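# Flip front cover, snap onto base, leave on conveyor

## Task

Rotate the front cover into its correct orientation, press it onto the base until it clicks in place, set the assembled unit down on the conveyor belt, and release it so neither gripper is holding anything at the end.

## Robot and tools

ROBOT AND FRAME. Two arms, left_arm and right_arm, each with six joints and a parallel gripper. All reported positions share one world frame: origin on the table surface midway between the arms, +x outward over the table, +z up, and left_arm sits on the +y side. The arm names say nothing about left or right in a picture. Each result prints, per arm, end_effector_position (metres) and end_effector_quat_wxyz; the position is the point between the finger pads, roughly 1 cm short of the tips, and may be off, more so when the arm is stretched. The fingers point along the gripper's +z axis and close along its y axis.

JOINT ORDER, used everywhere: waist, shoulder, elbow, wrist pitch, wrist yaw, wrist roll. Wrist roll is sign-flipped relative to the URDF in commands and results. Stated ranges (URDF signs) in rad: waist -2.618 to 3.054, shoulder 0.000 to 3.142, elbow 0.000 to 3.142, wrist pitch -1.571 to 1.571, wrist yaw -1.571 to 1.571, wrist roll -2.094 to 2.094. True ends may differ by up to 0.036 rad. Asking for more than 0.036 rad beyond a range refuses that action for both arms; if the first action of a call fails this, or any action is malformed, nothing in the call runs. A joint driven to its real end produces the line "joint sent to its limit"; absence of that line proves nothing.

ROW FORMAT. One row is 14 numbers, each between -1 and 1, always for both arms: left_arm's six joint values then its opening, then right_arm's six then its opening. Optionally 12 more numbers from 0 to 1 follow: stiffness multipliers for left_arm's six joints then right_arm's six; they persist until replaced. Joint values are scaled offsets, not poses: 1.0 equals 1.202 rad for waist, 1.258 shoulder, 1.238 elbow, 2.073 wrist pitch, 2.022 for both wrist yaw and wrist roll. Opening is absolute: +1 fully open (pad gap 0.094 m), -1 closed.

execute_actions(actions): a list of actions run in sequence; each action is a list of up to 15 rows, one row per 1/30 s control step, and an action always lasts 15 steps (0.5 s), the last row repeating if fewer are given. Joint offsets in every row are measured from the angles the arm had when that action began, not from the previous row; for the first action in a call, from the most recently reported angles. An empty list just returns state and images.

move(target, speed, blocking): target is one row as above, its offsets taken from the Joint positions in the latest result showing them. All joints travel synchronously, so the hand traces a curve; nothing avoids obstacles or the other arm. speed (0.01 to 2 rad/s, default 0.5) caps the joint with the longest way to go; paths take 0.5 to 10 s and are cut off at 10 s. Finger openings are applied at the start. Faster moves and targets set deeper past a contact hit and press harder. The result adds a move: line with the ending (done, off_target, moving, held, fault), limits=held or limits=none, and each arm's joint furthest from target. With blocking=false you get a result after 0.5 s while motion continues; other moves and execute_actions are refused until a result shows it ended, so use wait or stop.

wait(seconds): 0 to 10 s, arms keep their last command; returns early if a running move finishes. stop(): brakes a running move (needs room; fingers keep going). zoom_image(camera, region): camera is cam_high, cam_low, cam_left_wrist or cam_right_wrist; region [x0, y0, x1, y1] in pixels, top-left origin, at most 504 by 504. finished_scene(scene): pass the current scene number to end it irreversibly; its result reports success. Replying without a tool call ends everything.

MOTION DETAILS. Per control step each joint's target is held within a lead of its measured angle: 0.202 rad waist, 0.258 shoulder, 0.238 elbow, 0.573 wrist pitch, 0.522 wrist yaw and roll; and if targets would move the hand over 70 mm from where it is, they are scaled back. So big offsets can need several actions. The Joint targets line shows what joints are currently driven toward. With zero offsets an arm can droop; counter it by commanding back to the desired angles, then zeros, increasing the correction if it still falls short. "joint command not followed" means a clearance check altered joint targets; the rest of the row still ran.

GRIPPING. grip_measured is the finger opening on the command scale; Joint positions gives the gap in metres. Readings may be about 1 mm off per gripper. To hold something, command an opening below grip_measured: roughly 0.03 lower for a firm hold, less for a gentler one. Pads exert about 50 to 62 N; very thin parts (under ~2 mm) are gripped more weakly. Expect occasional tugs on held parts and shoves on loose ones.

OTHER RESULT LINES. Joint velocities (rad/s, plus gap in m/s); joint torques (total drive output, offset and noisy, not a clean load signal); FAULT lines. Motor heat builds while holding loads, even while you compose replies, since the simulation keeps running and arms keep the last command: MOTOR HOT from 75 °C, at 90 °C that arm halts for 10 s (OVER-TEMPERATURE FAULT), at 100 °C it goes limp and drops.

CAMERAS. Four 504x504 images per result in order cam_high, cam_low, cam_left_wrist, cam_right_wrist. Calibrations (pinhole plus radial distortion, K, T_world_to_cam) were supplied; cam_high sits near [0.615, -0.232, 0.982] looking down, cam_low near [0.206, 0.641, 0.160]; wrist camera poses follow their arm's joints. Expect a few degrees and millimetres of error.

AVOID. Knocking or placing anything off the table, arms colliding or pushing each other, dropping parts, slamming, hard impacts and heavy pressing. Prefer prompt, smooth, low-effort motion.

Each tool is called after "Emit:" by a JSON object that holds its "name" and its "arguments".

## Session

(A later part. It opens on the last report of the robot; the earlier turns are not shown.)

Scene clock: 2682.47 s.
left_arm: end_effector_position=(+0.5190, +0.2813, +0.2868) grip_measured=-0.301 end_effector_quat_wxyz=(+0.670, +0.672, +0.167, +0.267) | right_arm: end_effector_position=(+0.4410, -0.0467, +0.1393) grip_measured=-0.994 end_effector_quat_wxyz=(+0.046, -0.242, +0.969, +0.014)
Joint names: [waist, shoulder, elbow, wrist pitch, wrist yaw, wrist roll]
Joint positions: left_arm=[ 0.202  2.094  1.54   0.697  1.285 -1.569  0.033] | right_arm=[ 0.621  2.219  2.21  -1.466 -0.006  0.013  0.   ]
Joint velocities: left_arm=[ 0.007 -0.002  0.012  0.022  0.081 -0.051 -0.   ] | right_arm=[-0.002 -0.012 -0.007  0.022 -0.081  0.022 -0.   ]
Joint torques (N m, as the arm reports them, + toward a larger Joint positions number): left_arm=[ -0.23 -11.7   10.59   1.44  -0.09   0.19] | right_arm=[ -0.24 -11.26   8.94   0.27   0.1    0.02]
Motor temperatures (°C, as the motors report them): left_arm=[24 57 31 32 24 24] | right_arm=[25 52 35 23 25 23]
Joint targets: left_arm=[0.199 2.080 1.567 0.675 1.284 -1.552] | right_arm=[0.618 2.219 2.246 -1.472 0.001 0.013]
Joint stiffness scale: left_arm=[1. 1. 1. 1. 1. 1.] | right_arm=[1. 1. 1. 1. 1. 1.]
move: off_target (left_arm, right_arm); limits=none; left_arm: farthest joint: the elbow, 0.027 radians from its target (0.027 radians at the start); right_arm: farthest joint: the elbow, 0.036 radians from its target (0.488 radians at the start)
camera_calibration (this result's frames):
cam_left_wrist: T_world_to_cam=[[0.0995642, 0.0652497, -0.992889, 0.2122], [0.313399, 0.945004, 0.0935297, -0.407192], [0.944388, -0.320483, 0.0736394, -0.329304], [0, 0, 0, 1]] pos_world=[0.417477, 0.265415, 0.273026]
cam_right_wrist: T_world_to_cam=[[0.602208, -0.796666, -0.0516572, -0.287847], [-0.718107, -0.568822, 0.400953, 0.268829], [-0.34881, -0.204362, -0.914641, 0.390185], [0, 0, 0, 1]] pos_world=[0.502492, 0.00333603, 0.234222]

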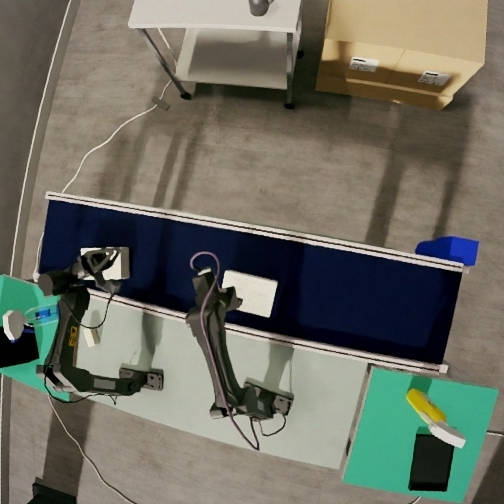

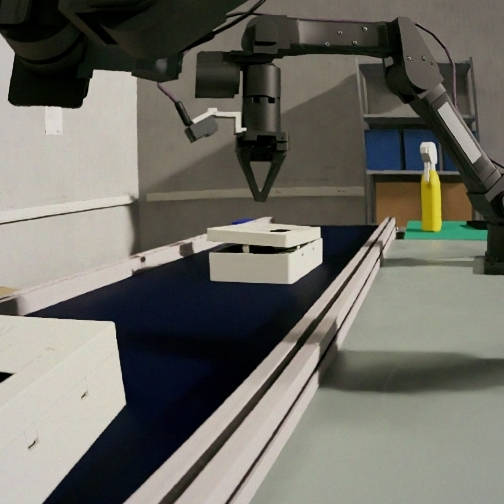

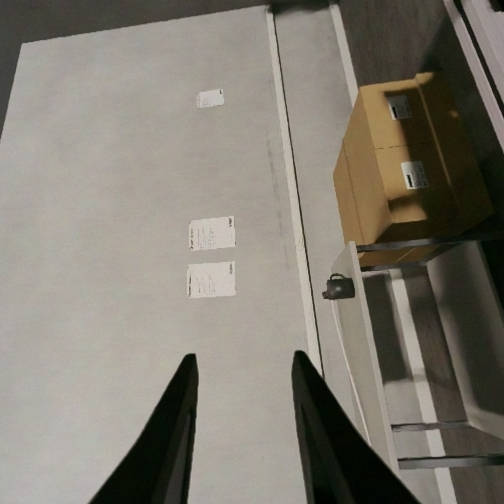

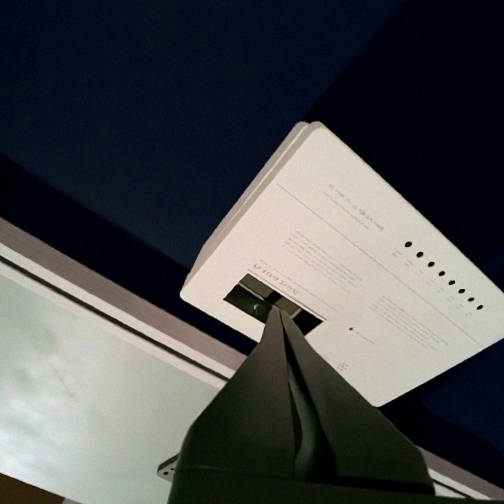

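Emit:
{"name": "move", "arguments": {"target": [-0.0025,-0.011,0.022,-0.0106,0.0,0.008,-0.3,-0.074,0.0556,0.1066,-0.003,0.003,-0.208,-1], "speed": 0.35}}

Scene clock: 2804.40 s.
left_arm: end_effector_position=(+0.5190, +0.2813, +0.2867) grip_measured=-0.301 end_effector_quat_wxyz=(+0.670, +0.672, +0.167, +0.267) | right_arm: end_effector_position=(+0.4743, -0.0734, +0.1348) grip_measured=-0.994 end_effector_quat_wxyz=(+0.054, +0.005, +0.998, +0.026)
Joint names: [waist, shoulder, elbow, wrist pitch, wrist yaw, wrist roll]
Joint positions: left_arm=[ 0.202  2.094  1.54   0.696  1.285 -1.57   0.033] | right_arm=[ 0.537  2.289  2.306 -1.467 -0.006 -0.402  0.   ]
Joint velocities: left_arm=[ 0.012 -0.017  0.007 -0.022  0.051  0.007 -0.001] | right_arm=[-0.002 -0.002  0.012 -0.081 -0.007  0.007 -0.001]
Joint torques (N m, as the arm reports them, + toward a larger Joint positions number): left_arm=[ -0.25 -11.75  10.63   1.46  -0.13   0.21] | right_arm=[ -0.6  -11.68   8.95   0.35   0.08  -0.06]
Motor temperatures (°C, as the motors report them): left_arm=[24 55 33 31 24 24] | right_arm=[25 56 38 23 25 23]
Joint targets: left_arm=[0.199 2.080 1.567 0.675 1.285 -1.553] | right_arm=[0.532 2.290 2.342 -1.472 0.000 -0.408]
Joint stiffness scale: left_arm=[1. 1. 1. 1. 1. 1.] | right_arm=[1. 1. 1. 1. 1. 1.]
move: off_target (left_arm, right_arm); limits=none; left_arm: farthest joint: the elbow, 0.027 radians from its target (0.027 radians at the start); right_arm: farthest joint: the elbow, 0.036 radians from its target (0.132 radians at the start)
camera_calibration (this result's frames):
cam_left_wrist: T_world_to_cam=[[0.0994627, 0.0654419, -0.992887, 0.212106], [0.31338, 0.944996, 0.0936782, -0.407221], [0.944405, -0.320468, 0.0734837, -0.329276], [0, 0, 0, 1]] pos_world=[0.417488, 0.265419, 0.272942]
cam_right_wrist: T_world_to_cam=[[0.15123, -0.983753, -0.0967413, -0.123163], [-0.907489, -0.176971, 0.38098, 0.400635], [-0.39191, 0.0301762, -0.919508, 0.430503], [0, 0, 0, 1]] pos_world=[0.550916, -0.0632525, 0.231302]

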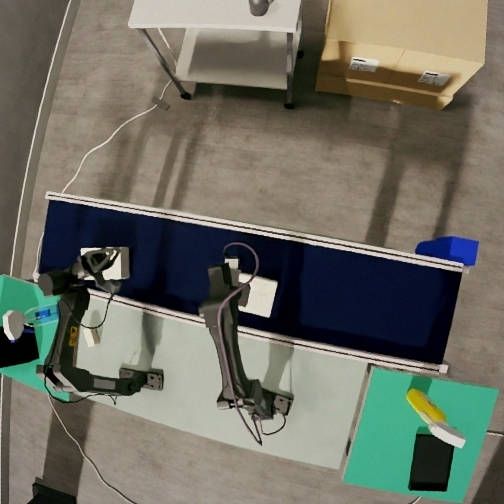

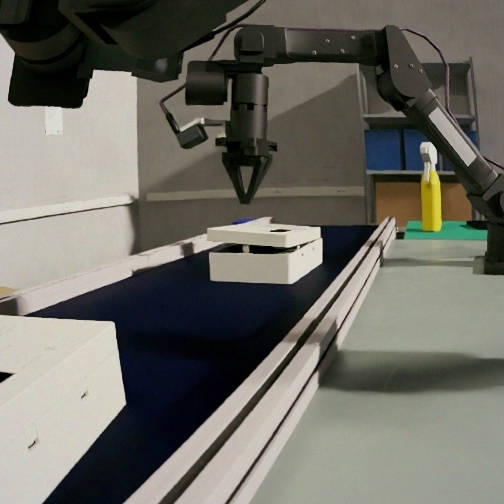

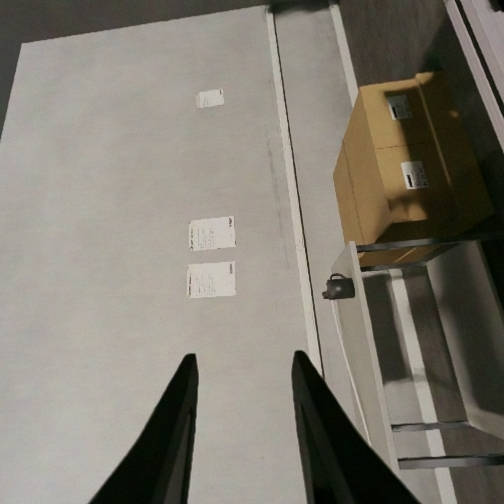

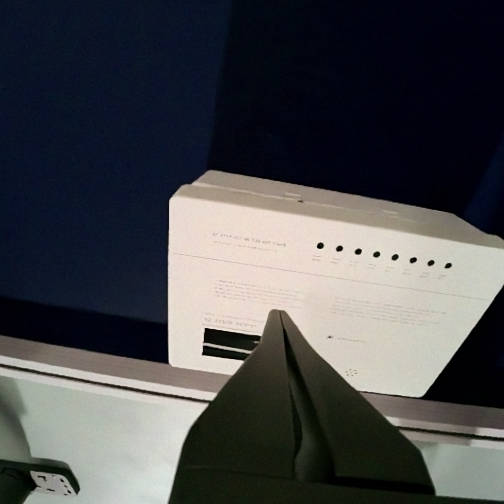

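Emit:
{"name": "zoom_image", "arguments": {"camera": "cam_right_wrist", "region": [150, 150, 350, 260]}}

Emit:
{"name": "zoom_image", "arguments": {"camera": "cam_right_wrist", "region": [320, 170, 504, 280]}}

Region (150, 150, 350, 260) of cam_right_wrist's 504x504 image, scaled by 2.520, with more detail than that image has; it fills the top 277 rows of this view, and the rest is white.

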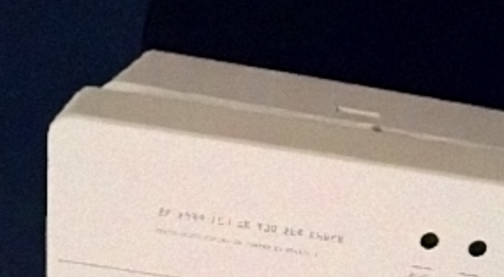

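Region (320, 170, 504, 280) of cam_right_wrist's 504x504 image, scaled by 2.739, with more detail than that image has; it fills the top 301 rows of this view, and the rest is white.

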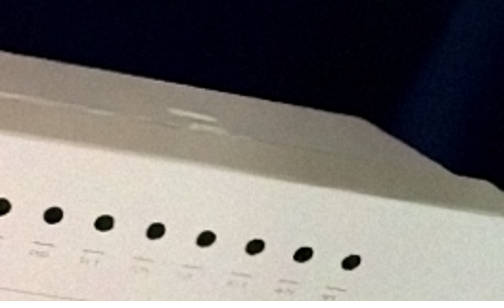

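Emit:
{"name": "zoom_image", "arguments": {"camera": "cam_right_wrist", "region": [270, 180, 320, 215]}}

Emit:
{"name": "zoom_image", "arguments": {"camera": "cam_right_wrist", "region": [370, 195, 420, 230]}}

Emit:
{"name": "zoom_image", "arguments": {"camera": "cam_right_wrist", "region": [160, 160, 230, 210]}}

Region (270, 180, 320, 215) of cam_right_wrist's 504x504 image, scaled by 10.080, with more detail than that image has; it fills the top 353 rows of this view, and the rest is white.

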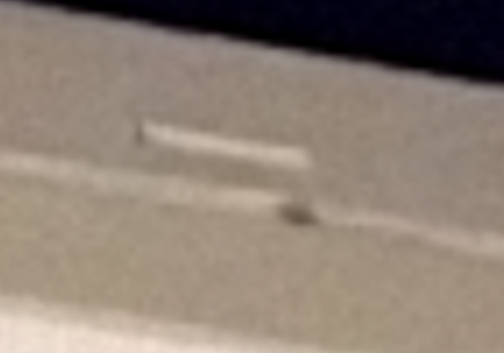

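Region (370, 195, 420, 230) of cam_right_wrist's 504x504 image, scaled by 10.080, with more detail than that image has; it fills the top 353 rows of this view, and the rest is white.

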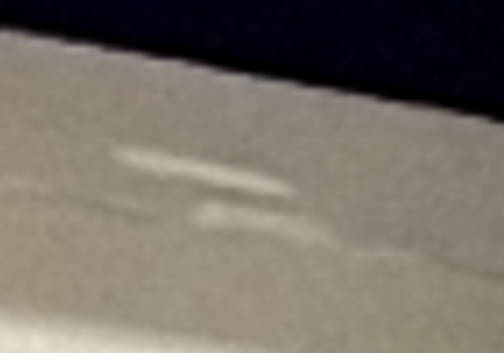

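Region (160, 160, 230, 210) of cam_right_wrist's 504x504 image, scaled by 7.200, with more detail than that image has; it fills the top 360 rows of this view, and the rest is white.

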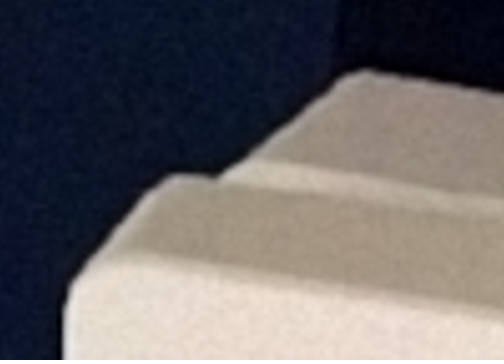

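Emit:
{"name": "move", "arguments": {"target": [-0.0025,-0.011,0.022,-0.0106,0.0,0.008,-0.3,0.0557,0.0095,-0.0727,0.015,0.003,-0.003,-1], "speed": 0.15}}

Scene clock: 2891.40 s.
left_arm: end_effector_position=(+0.5191, +0.2813, +0.2867) grip_measured=-0.301 end_effector_quat_wxyz=(+0.670, +0.672, +0.167, +0.268) | right_arm: end_effector_position=(+0.4517, -0.0519, +0.1071) grip_measured=-0.994 end_effector_quat_wxyz=(+0.017, -0.026, +0.999, +0.011)
Joint names: [waist, shoulder, elbow, wrist pitch, wrist yaw, wrist roll]
Joint positions: left_arm=[ 0.202  2.094  1.54   0.696  1.285 -1.571  0.033] | right_arm=[ 0.6    2.305  2.227 -1.453 -0.006 -0.403  0.   ]
Joint velocities: left_arm=[ 0.012 -0.002 -0.002 -0.007  0.051 -0.007  0.   ] | right_arm=[ 0.017 -0.007 -0.022 -0.022 -0.037  0.022 -0.001]
Joint torques (N m, as the arm reports them, + toward a larger Joint positions number): left_arm=[ -0.12 -11.67  10.68   1.44  -0.11   0.22] | right_arm=[  0.42 -11.82   5.01   0.37   0.06  -0.04]
Motor temperatures (°C, as the motors report them): left_arm=[24 55 33 31 24 24] | right_arm=[25 58 38 23 25 23]
Joint targets: left_arm=[0.199 2.080 1.567 0.675 1.285 -1.554] | right_arm=[0.604 2.301 2.216 -1.436 0.000 -0.408]
Joint stiffness scale: left_arm=[1. 1. 1. 1. 1. 1.] | right_arm=[1. 1. 1. 1. 1. 1.]
move: off_target (left_arm); limits=none; left_arm: farthest joint: the elbow, 0.027 radians from its target (0.027 radians at the start); right_arm: farthest joint: the wrist pitch, 0.017 radians from its target (0.031 radians at the start)
camera_calibration (this result's frames):
cam_left_wrist: T_world_to_cam=[[0.100024, 0.0659828, -0.992795, 0.21159], [0.313283, 0.94496, 0.094367, -0.407358], [0.944378, -0.320465, 0.0738478, -0.329369], [0, 0, 0, 1]] pos_world=[0.417503, 0.265424, 0.27283]
cam_right_wrist: T_world_to_cam=[[0.205423, -0.975598, -0.0775227, -0.127431], [-0.864813, -0.218035, 0.452282, 0.365378], [-0.458148, -0.0258662, -0.8885, 0.419161], [0, 0, 0, 1]] pos_world=[0.534199, -0.0338141, 0.197292]

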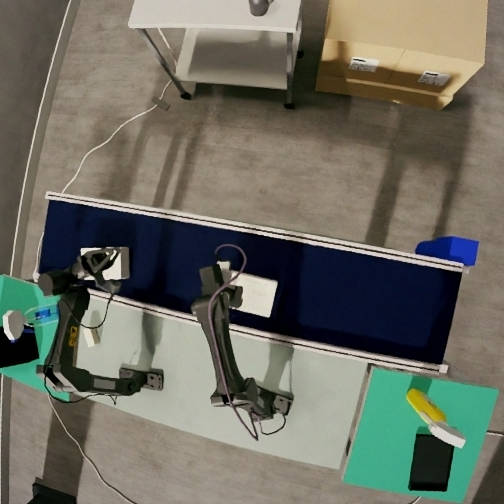

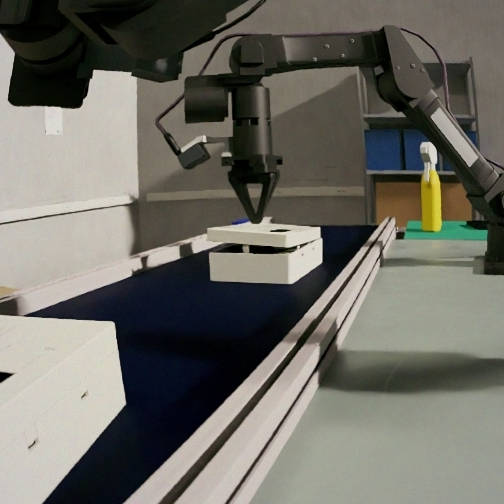

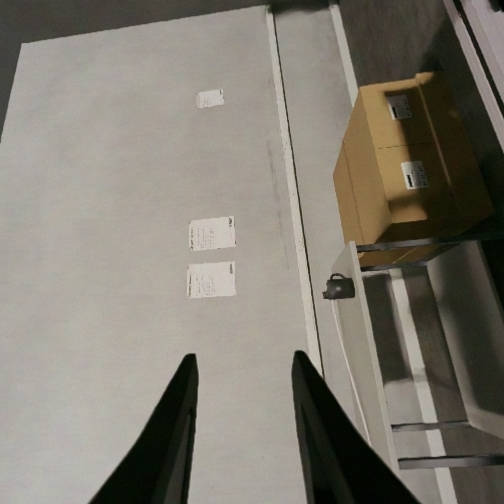

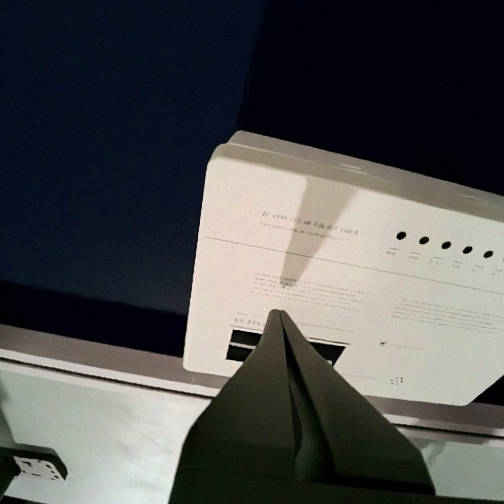

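Emit:
{"name": "move", "arguments": {"target": [-0.0025,-0.011,0.022,-0.0106,0.0,0.008,-0.3,0.003,0.024,-0.009,0.006,0.003,-0.003,-1], "speed": 0.04}}

Emit:
{"name": "zoom_image", "arguments": {"camera": "cam_low", "region": [195, 200, 335, 295]}}

Scene clock: 2902.37 s.
left_arm: end_effector_position=(+0.5191, +0.2813, +0.2866) grip_measured=-0.301 end_effector_quat_wxyz=(+0.670, +0.673, +0.167, +0.268) | right_arm: end_effector_position=(+0.4515, -0.0520, +0.0981) grip_measured=-0.994 end_effector_quat_wxyz=(+0.008, -0.026, +1.000, +0.007)
Joint names: [waist, shoulder, elbow, wrist pitch, wrist yaw, wrist roll]
Joint positions: left_arm=[ 0.202  2.094  1.54   0.695  1.285 -1.572  0.033] | right_arm=[ 0.6    2.326  2.227 -1.452 -0.006 -0.404  0.   ]
Joint velocities: left_arm=[ 0.002 -0.012 -0.007  0.066  0.007 -0.066  0.   ] | right_arm=[-0.007 -0.007  0.002 -0.037 -0.081  0.037 -0.   ]
Joint torques (N m, as the arm reports them, + toward a larger Joint positions number): left_arm=[ -0.34 -11.65  10.69   1.44  -0.1    0.23] | right_arm=[  0.3  -11.21   5.07   0.32   0.07  -0.05]
Motor temperatures (°C, as the motors report them): left_arm=[24 55 33 31 24 24] | right_arm=[25 59 37 23 25 23]
Joint targets: left_arm=[0.199 2.080 1.567 0.674 1.285 -1.555] | right_arm=[0.603 2.336 2.216 -1.440 0.000 -0.409]
Joint stiffness scale: left_arm=[1. 1. 1. 1. 1. 1.] | right_arm=[1. 1. 1. 1. 1. 1.]
move: off_target (left_arm); limits=none; left_arm: farthest joint: the elbow, 0.027 radians from its target (0.027 radians at the start); right_arm: farthest joint: the elbow, 0.012 radians from its target (0.012 radians at the start)
camera_calibration (this result's frames):
cam_left_wrist: T_world_to_cam=[[0.100229, 0.0663974, -0.992746, 0.211261], [0.31322, 0.944935, 0.0948228, -0.407448], [0.944377, -0.320452, 0.073913, -0.329395], [0, 0, 0, 1]] pos_world=[0.417519, 0.265429, 0.272711]
cam_right_wrist: T_world_to_cam=[[0.203339, -0.976408, -0.0726745, -0.127738], [-0.856759, -0.213368, 0.469508, 0.364224], [-0.473938, -0.0332048, -0.879932, 0.417039], [0, 0, 0, 1]] pos_world=[0.535677, -0.0331632, 0.186676]

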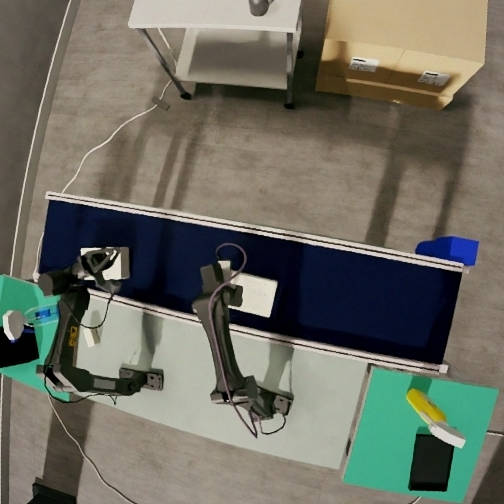

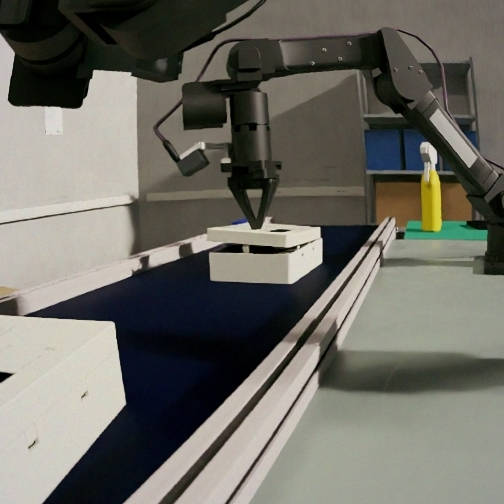

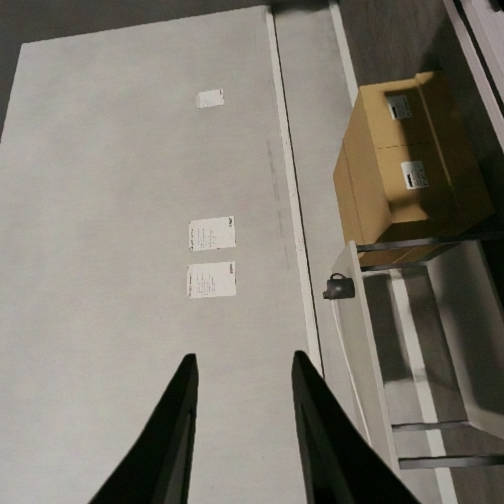

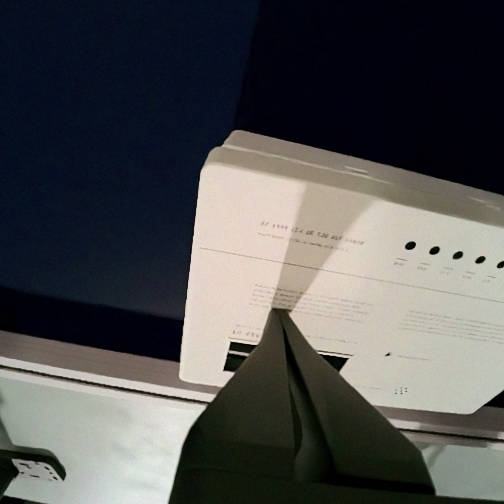

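Region (195, 200, 335, 295) of cam_low's 504x504 image, scaled by 3.600, with more detail than that image has; it fills the top 342 rows of this view, and the rest is white.

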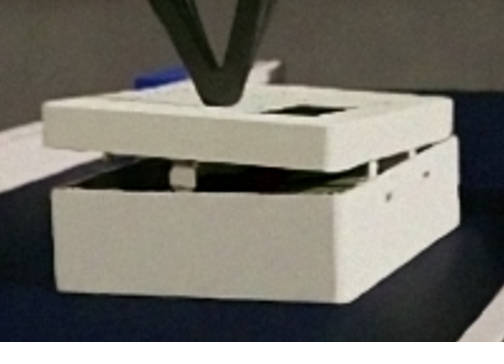

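Emit:
{"name": "move", "arguments": {"target": [-0.0025,-0.011,0.022,-0.0106,0.0,0.008,-0.3,0.003,0.032,-0.010,0.006,0.003,-0.003,-1], "speed": 0.04}}

Emit:
{"name": "zoom_image", "arguments": {"camera": "cam_low", "region": [195, 200, 335, 295]}}

Scene clock: 2912.07 s.
left_arm: end_effector_position=(+0.5191, +0.2813, +0.2865) grip_measured=-0.301 end_effector_quat_wxyz=(+0.669, +0.673, +0.167, +0.268) | right_arm: end_effector_position=(+0.4515, -0.0520, +0.0975) grip_measured=-0.994 end_effector_quat_wxyz=(+0.007, -0.026, +1.000, +0.007)
Joint names: [waist, shoulder, elbow, wrist pitch, wrist yaw, wrist roll]
Joint positions: left_arm=[ 0.202  2.094  1.54   0.695  1.285 -1.573  0.033] | right_arm=[ 0.6    2.327  2.227 -1.452 -0.006 -0.404  0.   ]
Joint velocities: left_arm=[ 0.002 -0.012  0.002  0.007 -0.037  0.022  0.001] | right_arm=[-0.007 -0.012  0.002  0.022 -0.022  0.051 -0.001]
Joint torques (N m, as the arm reports them, + toward a larger Joint positions number): left_arm=[ -0.3  -11.73  10.6    1.44  -0.11   0.21] | right_arm=[ 0.29 -8.93  4.98  0.33  0.08 -0.03]
Motor temperatures (°C, as the motors report them): left_arm=[24 55 33 31 24 24] | right_arm=[25 58 36 23 25 23]
Joint targets: left_arm=[0.199 2.080 1.567 0.673 1.285 -1.556] | right_arm=[0.603 2.366 2.215 -1.439 0.000 -0.410]
Joint stiffness scale: left_arm=[1. 1. 1. 1. 1. 1.] | right_arm=[1. 1. 1. 1. 1. 1.]
move: off_target (left_arm, right_arm); limits=none; left_arm: farthest joint: the elbow, 0.027 radians from its target (0.027 radians at the start); right_arm: farthest joint: the shoulder, 0.039 radians from its target (0.040 radians at the start)
camera_calibration (this result's frames):
cam_left_wrist: T_world_to_cam=[[0.100791, 0.0669383, -0.992653, 0.210745], [0.313123, 0.944898, 0.0955114, -0.407584], [0.944349, -0.320449, 0.0742771, -0.329487], [0, 0, 0, 1]] pos_world=[0.417534, 0.265434, 0.272599]
cam_right_wrist: T_world_to_cam=[[0.202867, -0.976533, -0.0723046, -0.127624], [-0.856193, -0.212728, 0.470828, 0.364158], [-0.475161, -0.0336088, -0.879257, 0.416906], [0, 0, 0, 1]] pos_world=[0.535778, -0.0331506, 0.185883]

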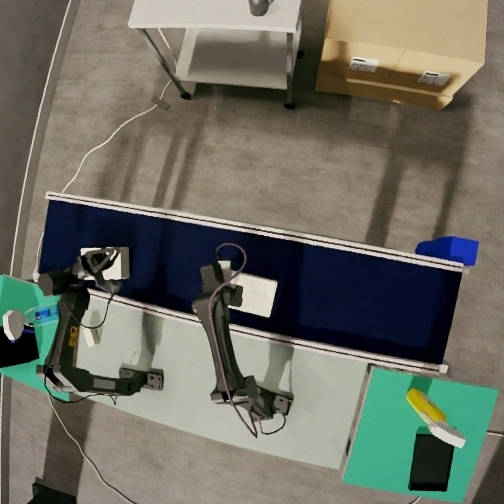

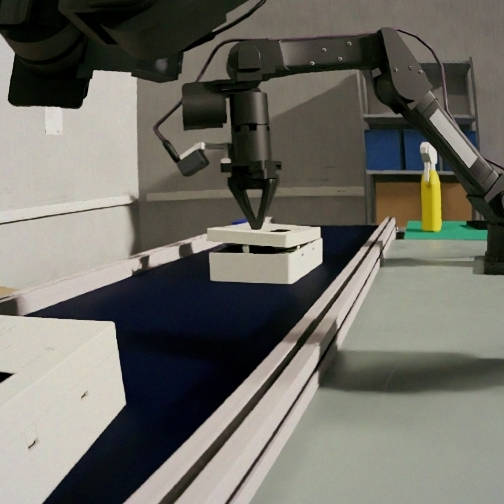

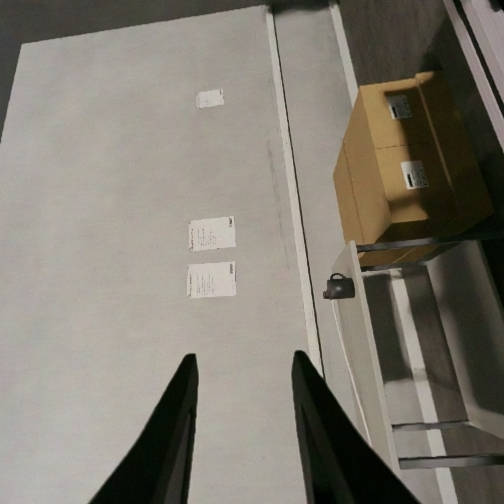

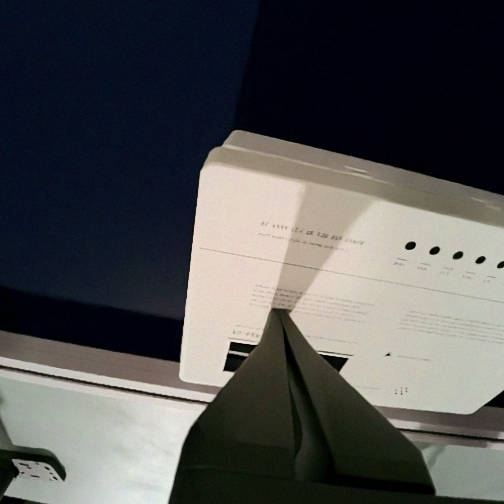

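Region (195, 200, 335, 295) of cam_low's 504x504 image, scaled by 3.600, with more detail than that image has; it fills the top 342 rows of this view, and the rest is white.

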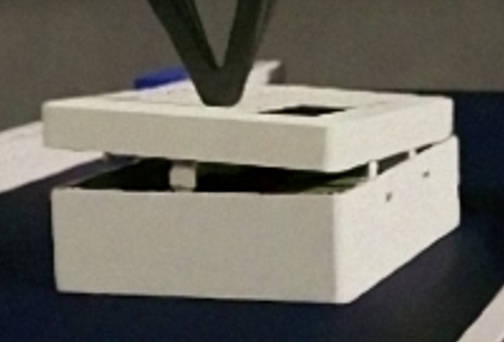

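Emit:
{"name": "zoom_image", "arguments": {"camera": "cam_low", "region": [232, 236, 262, 260]}}

Emit:
{"name": "zoom_image", "arguments": {"camera": "cam_low", "region": [205, 232, 245, 262]}}

Emit:
{"name": "zoom_image", "arguments": {"camera": "cam_right_wrist", "region": [200, 120, 400, 220]}}

Region (232, 236, 262, 260) of cam_low's 504x504 image, scaled by 16.800, with more detail than that image has; it fills the top 403 rows of this view, and the rest is white.

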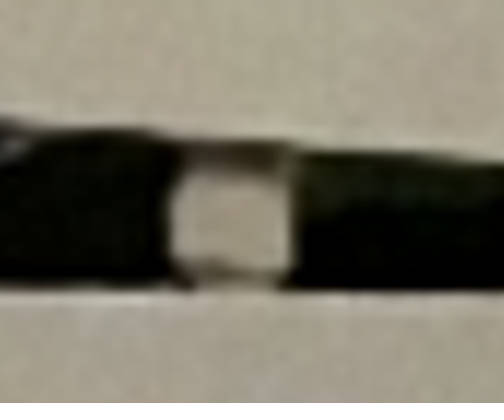

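Region (205, 232, 245, 262) of cam_low's 504x504 image, scaled by 12.600, with more detail than that image has; it fills the top 378 rows of this view, and the rest is white.

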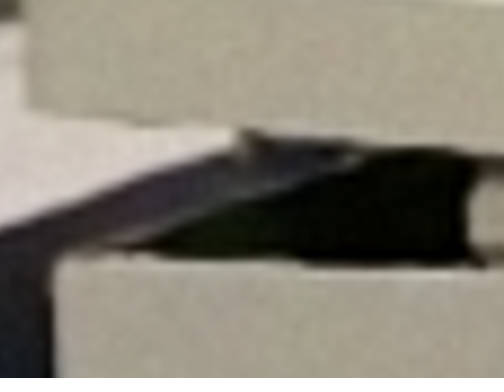

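Region (200, 120, 400, 220) of cam_right_wrist's 504x504 image, scaled by 2.520, with more detail than that image has.

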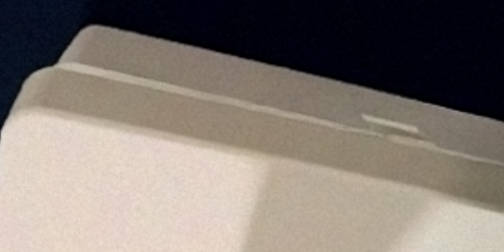

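Emit:
{"name": "move", "arguments": {"target": [-0.0025,-0.011,0.022,-0.0106,0.0,0.008,-0.3,0.003,0.068,-0.012,0.006,0.003,-0.003,-1], "speed": 0.06}}

Emit:
{"name": "zoom_image", "arguments": {"camera": "cam_low", "region": [195, 200, 335, 295]}}

Scene clock: 3023.90 s.
left_arm: end_effector_position=(+0.5191, +0.2813, +0.2865) grip_measured=-0.301 end_effector_quat_wxyz=(+0.669, +0.673, +0.166, +0.268) | right_arm: end_effector_position=(+0.4513, -0.0521, +0.0960) grip_measured=-0.994 end_effector_quat_wxyz=(+0.006, -0.025, +1.000, +0.006)
Joint names: [waist, shoulder, elbow, wrist pitch, wrist yaw, wrist roll]
Joint positions: left_arm=[ 0.202  2.094  1.54   0.694  1.285 -1.574  0.033] | right_arm=[ 0.6    2.331  2.227 -1.453 -0.006 -0.405  0.   ]
Joint velocities: left_arm=[-0.002  0.002  0.002 -0.022 -0.037  0.037 -0.   ] | right_arm=[-0.027 -0.002  0.002 -0.037  0.007  0.037  0.   ]
Joint torques (N m, as the arm reports them, + toward a larger Joint positions number): left_arm=[ -0.25 -11.68  10.54   1.41  -0.08   0.18] | right_arm=[ 0.29 -5.61  4.77  0.33  0.07 -0.05]
Motor temperatures (°C, as the motors report them): left_arm=[24 55 34 30 24 24] | right_arm=[25 52 34 23 25 23]
Joint targets: left_arm=[0.199 2.080 1.567 0.673 1.285 -1.557] | right_arm=[0.603 2.413 2.213 -1.439 0.000 -0.410]
Joint stiffness scale: left_arm=[1. 1. 1. 1. 1. 1.] | right_arm=[1. 1. 1. 1. 1. 1.]
move: off_target (left_arm, right_arm); limits=none; left_arm: farthest joint: the elbow, 0.027 radians from its target (0.027 radians at the start); right_arm: farthest joint: the shoulder, 0.082 radians from its target (0.085 radians at the start)
camera_calibration (this result's frames):
cam_left_wrist: T_world_to_cam=[[0.101352, 0.0674792, -0.992559, 0.210228], [0.313025, 0.94486, 0.0962, -0.40772], [0.944321, -0.320447, 0.0746411, -0.329579], [0, 0, 0, 1]] pos_world=[0.417548, 0.26544, 0.272487]
cam_right_wrist: T_world_to_cam=[[0.201851, -0.976819, -0.0712771, -0.127453], [-0.854569, -0.211209, 0.47445, 0.363633], [-0.478506, -0.0348567, -0.877392, 0.416737], [0, 0, 0, 1]] pos_world=[0.535887, -0.0331698, 0.184032]

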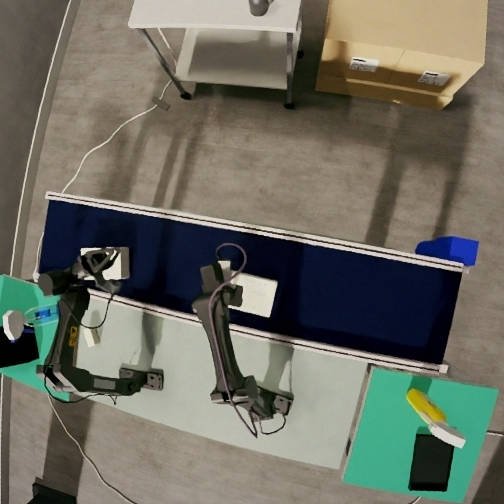

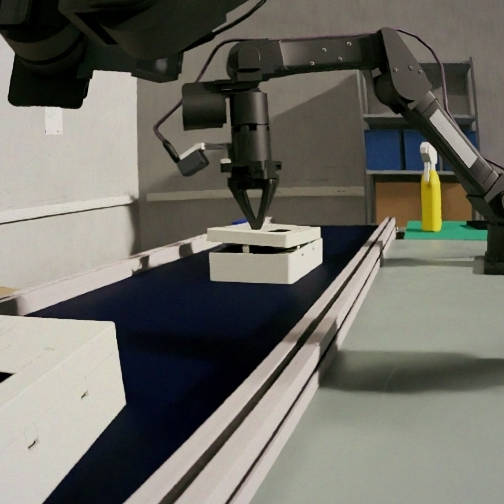

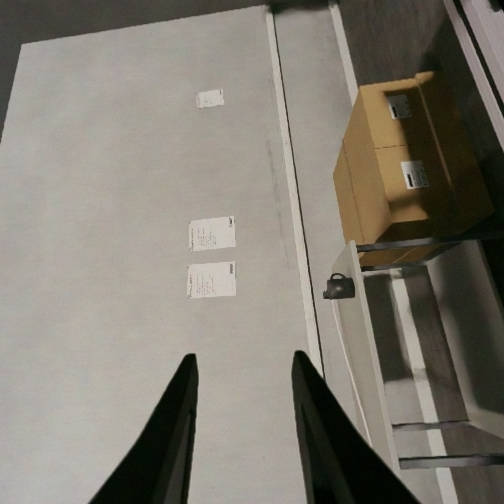

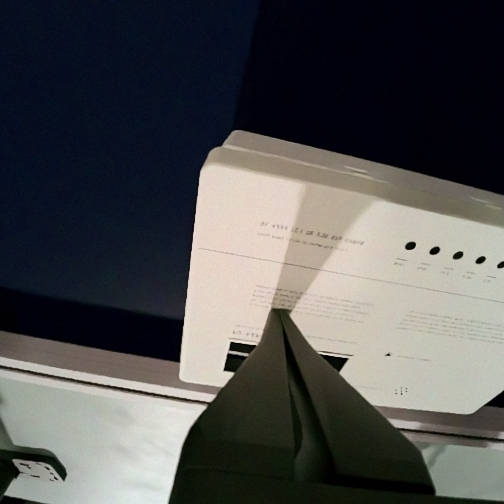

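Region (195, 200, 335, 295) of cam_low's 504x504 image, scaled by 3.600, with more detail than that image has; it fills the top 342 rows of this view, and the rest is white.

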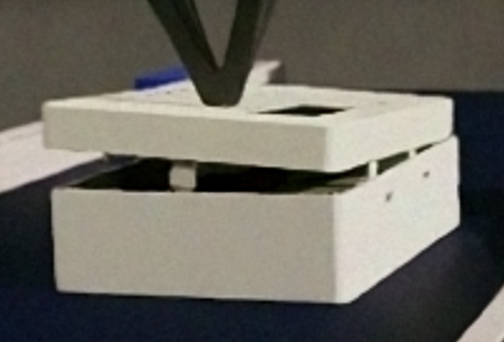

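Emit:
{"name": "move", "arguments": {"target": [-0.0025,-0.011,0.022,-0.0106,0.0,0.008,-0.3,0.003,0.100,-0.014,0.006,0.003,-0.003,-1], "speed": 0.08}}

Emit:
{"name": "zoom_image", "arguments": {"camera": "cam_low", "region": [195, 200, 335, 295]}}

Scene clock: 3031.23 s.
left_arm: end_effector_position=(+0.5191, +0.2813, +0.2864) grip_measured=-0.301 end_effector_quat_wxyz=(+0.669, +0.673, +0.166, +0.268) | right_arm: end_effector_position=(+0.4510, -0.0523, +0.0946) grip_measured=-0.994 end_effector_quat_wxyz=(+0.002, -0.025, +1.000, +0.004)
Joint names: [waist, shoulder, elbow, wrist pitch, wrist yaw, wrist roll]
Joint positions: left_arm=[ 0.202  2.094  1.54   0.694  1.285 -1.576  0.033] | right_arm=[ 0.6    2.339  2.237 -1.461 -0.006 -0.406  0.   ]
Joint velocities: left_arm=[-0.002 -0.002  0.002  0.022 -0.037  0.007 -0.001] | right_arm=[-0.007 -0.017 -0.012 -0.051 -0.125 -0.066  0.001]
Joint torques (N m, as the arm reports them, + toward a larger Joint positions number): left_arm=[ -0.3  -11.69  10.58   1.42  -0.12   0.2 ] | right_arm=[ 0.3  -2.94  3.79  0.41  0.07 -0.05]
Motor temperatures (°C, as the motors report them): left_arm=[24 55 34 31 24 24] | right_arm=[25 51 34 23 25 23]
Joint targets: left_arm=[0.199 2.080 1.567 0.672 1.285 -1.558] | right_arm=[0.603 2.457 2.210 -1.440 0.000 -0.411]
Joint stiffness scale: left_arm=[1. 1. 1. 1. 1. 1.] | right_arm=[1. 1. 1. 1. 1. 1.]
move: off_target (left_arm, right_arm); limits=none; left_arm: farthest joint: the elbow, 0.027 radians from its target (0.027 radians at the start); right_arm: farthest joint: the shoulder, 0.118 radians from its target (0.126 radians at the start)
camera_calibration (this result's frames):
cam_left_wrist: T_world_to_cam=[[0.101557, 0.0678938, -0.99251, 0.2099], [0.312963, 0.944834, 0.0966558, -0.407809], [0.94432, -0.320435, 0.0747063, -0.329604], [0, 0, 0, 1]] pos_world=[0.417564, 0.265445, 0.272368]
cam_right_wrist: T_world_to_cam=[[0.200623, -0.977208, -0.0693863, -0.127276], [-0.851452, -0.208958, 0.481005, 0.362093], [-0.484541, -0.0374215, -0.873968, 0.417661], [0, 0, 0, 1]] pos_world=[0.536213, -0.033083, 0.182023]

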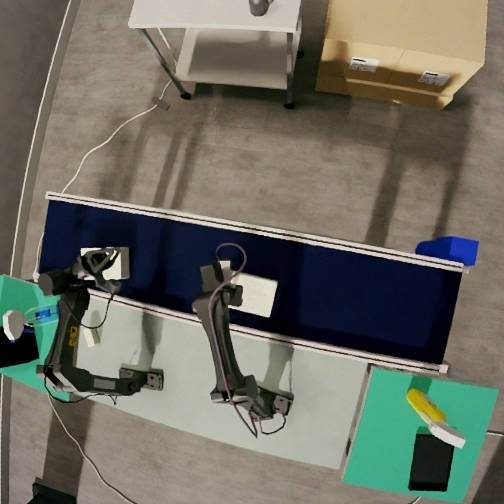

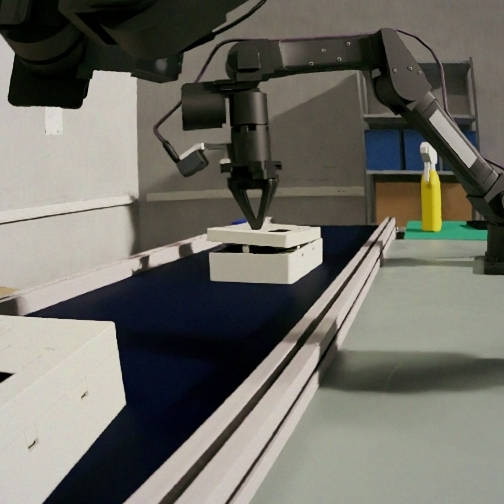

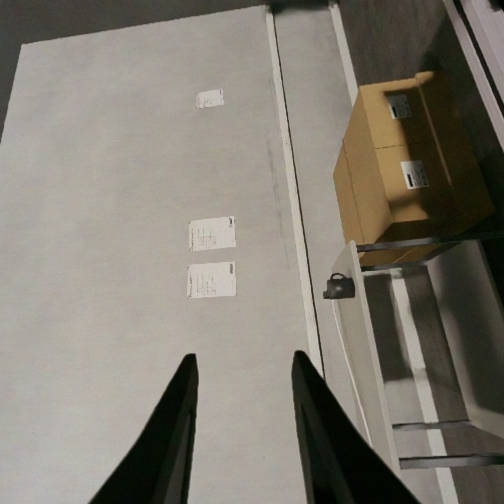

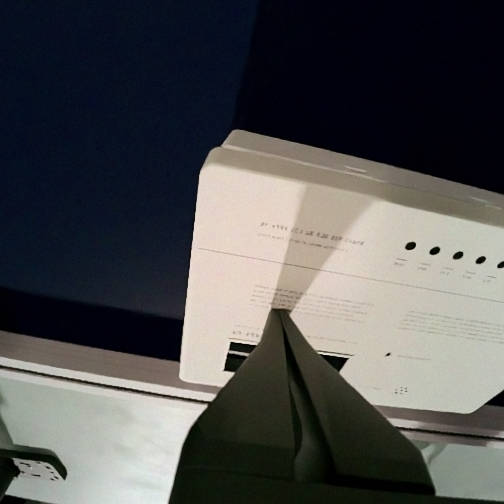

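Region (195, 200, 335, 295) of cam_low's 504x504 image, scaled by 3.600, with more detail than that image has; it fills the top 342 rows of this view, and the rest is white.

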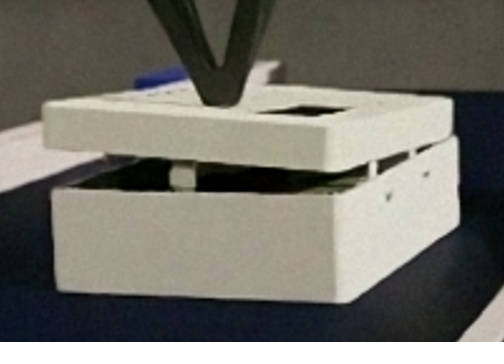

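Emit:
{"name": "move", "arguments": {"target": [-0.0025,-0.011,0.022,-0.0106,0.0,0.008,-0.3,0.003,-0.075,0.016,0.005,0.003,-0.003,-1], "speed": 0.15}}

Scene clock: 3152.23 s.
left_arm: end_effector_position=(+0.5191, +0.2813, +0.2863) grip_measured=-0.301 end_effector_quat_wxyz=(+0.669, +0.673, +0.166, +0.269) | right_arm: end_effector_position=(+0.4517, -0.0519, +0.1252) grip_measured=-0.994 end_effector_quat_wxyz=(+0.034, -0.024, +0.999, +0.019)
Joint names: [waist, shoulder, elbow, wrist pitch, wrist yaw, wrist roll]
Joint positions: left_arm=[ 0.202  2.094  1.54   0.693  1.285 -1.577  0.033] | right_arm=[ 0.6    2.27   2.238 -1.461 -0.006 -0.406  0.   ]
Joint velocities: left_arm=[ 0.007 -0.017 -0.017 -0.007 -0.007 -0.007 -0.   ] | right_arm=[ 0.012 -0.007 -0.007 -0.066  0.066 -0.022 -0.001]
Joint torques (N m, as the arm reports them, + toward a larger Joint positions number): left_arm=[ -0.19 -11.77  10.64   1.44  -0.12   0.22] | right_arm=[  0.29 -13.4    7.42   0.44   0.07  -0.05]
Motor temperatures (°C, as the motors report them): left_arm=[24 55 34 30 24 24] | right_arm=[25 43 32 24 25 23]
Joint targets: left_arm=[0.199 2.080 1.567 0.672 1.285 -1.559] | right_arm=[0.603 2.245 2.257 -1.450 0.000 -0.412]
Joint stiffness scale: left_arm=[1. 1. 1. 1. 1. 1.] | right_arm=[1. 1. 1. 1. 1. 1.]
move: off_target (left_arm, right_arm); limits=none; left_arm: farthest joint: the elbow, 0.027 radians from its target (0.027 radians at the start); right_arm: farthest joint: the shoulder, 0.025 radians from its target (0.095 radians at the start)
camera_calibration (this result's frames):
cam_left_wrist: T_world_to_cam=[[0.102118, 0.0684346, -0.992416, 0.209383], [0.312865, 0.944796, 0.0973443, -0.407944], [0.944292, -0.320433, 0.0750703, -0.329696], [0, 0, 0, 1]] pos_world=[0.417579, 0.26545, 0.272256]
cam_right_wrist: T_world_to_cam=[[0.204831, -0.974936, -0.0868547, -0.124537], [-0.880158, -0.222283, 0.419418, 0.368063], [-0.428213, -0.00946389, -0.903628, 0.424529], [0, 0, 0, 1]] pos_world=[0.531251, -0.0355841, 0.218428]

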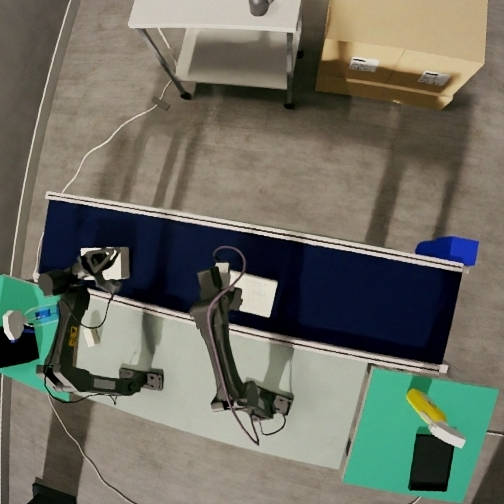

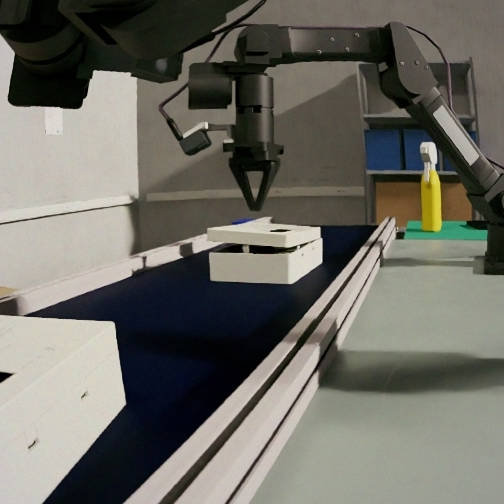

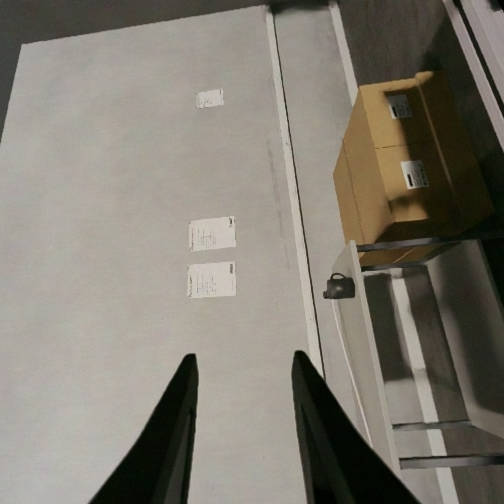

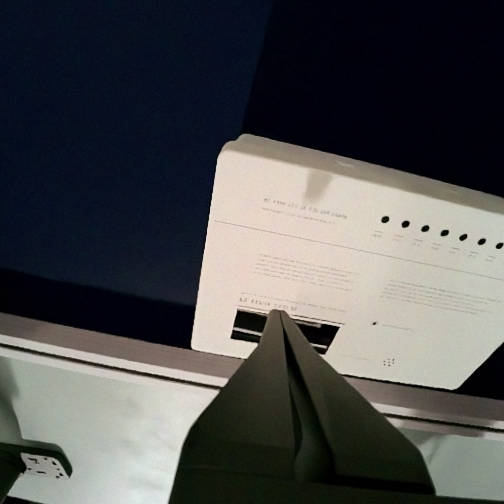

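Emit:
{"name": "execute_actions", "arguments": {"actions": []}}

Scene clock: 3187.17 s.
left_arm: end_effector_position=(+0.5191, +0.2813, +0.2863) grip_measured=-0.301 end_effector_quat_wxyz=(+0.669, +0.673, +0.166, +0.269) | right_arm: end_effector_position=(+0.4517, -0.0519, +0.1252) grip_measured=-0.994 end_effector_quat_wxyz=(+0.034, -0.024, +0.999, +0.019)
Joint names: [waist, shoulder, elbow, wrist pitch, wrist yaw, wrist roll]
Joint positions: left_arm=[ 0.202  2.094  1.54   0.693  1.285 -1.577  0.033] | right_arm=[ 0.6    2.27   2.238 -1.461 -0.006 -0.406  0.   ]
Joint velocities: left_arm=[-0.012  0.017 -0.012 -0.007 -0.066  0.081  0.001] | right_arm=[0.002 0.002 0.007 0.051 0.022 0.022 0.001]
Joint torques (N m, as the arm reports them, + toward a larger Joint positions number): left_arm=[ -0.12 -11.7   10.6    1.43  -0.1    0.21] | right_arm=[  0.29 -13.49   7.52   0.42   0.07  -0.05]
Motor temperatures (°C, as the motors report them): left_arm=[24 55 34 30 24 24] | right_arm=[25 56 34 24 25 23]
Joint targets: left_arm=[0.199 2.080 1.567 0.672 1.285 -1.560] | right_arm=[0.603 2.245 2.257 -1.450 0.000 -0.412]
Joint stiffness scale: left_arm=[1. 1. 1. 1. 1. 1.] | right_arm=[1. 1. 1. 1. 1. 1.]
camera_calibration (this result's frames):
cam_left_wrist: T_world_to_cam=[[0.102118, 0.0684346, -0.992416, 0.209383], [0.312865, 0.944796, 0.0973443, -0.407944], [0.944292, -0.320433, 0.0750703, -0.329696], [0, 0, 0, 1]] pos_world=[0.417579, 0.26545, 0.272256]
cam_right_wrist: T_world_to_cam=[[0.204831, -0.974936, -0.0868547, -0.124537], [-0.880158, -0.222283, 0.419418, 0.368063], [-0.428213, -0.00946389, -0.903628, 0.424529], [0, 0, 0, 1]] pos_world=[0.531251, -0.0355841, 0.218428]

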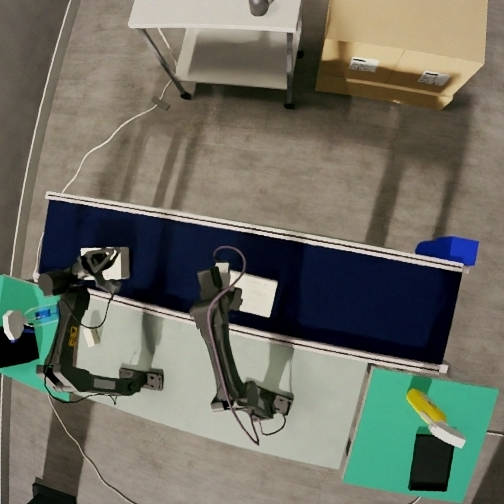

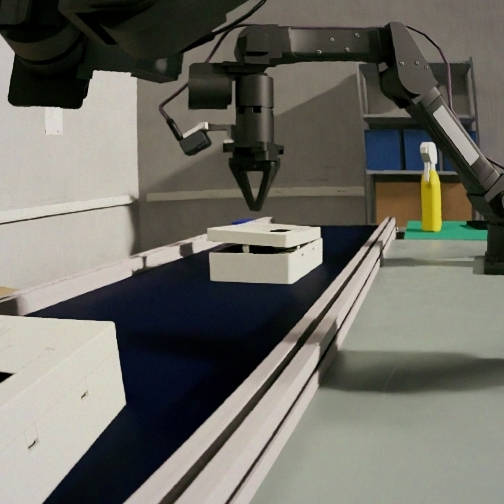

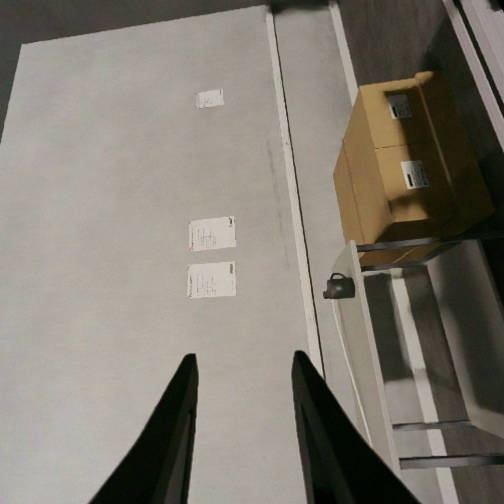

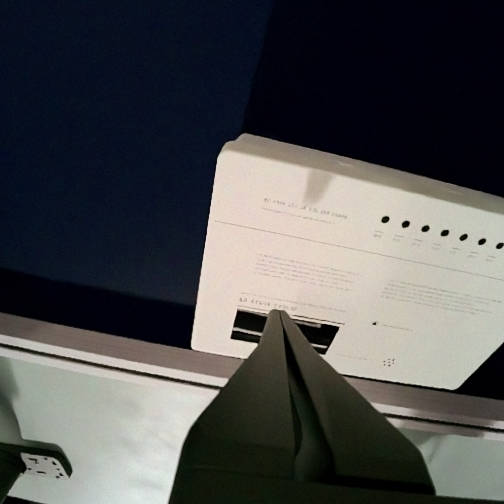

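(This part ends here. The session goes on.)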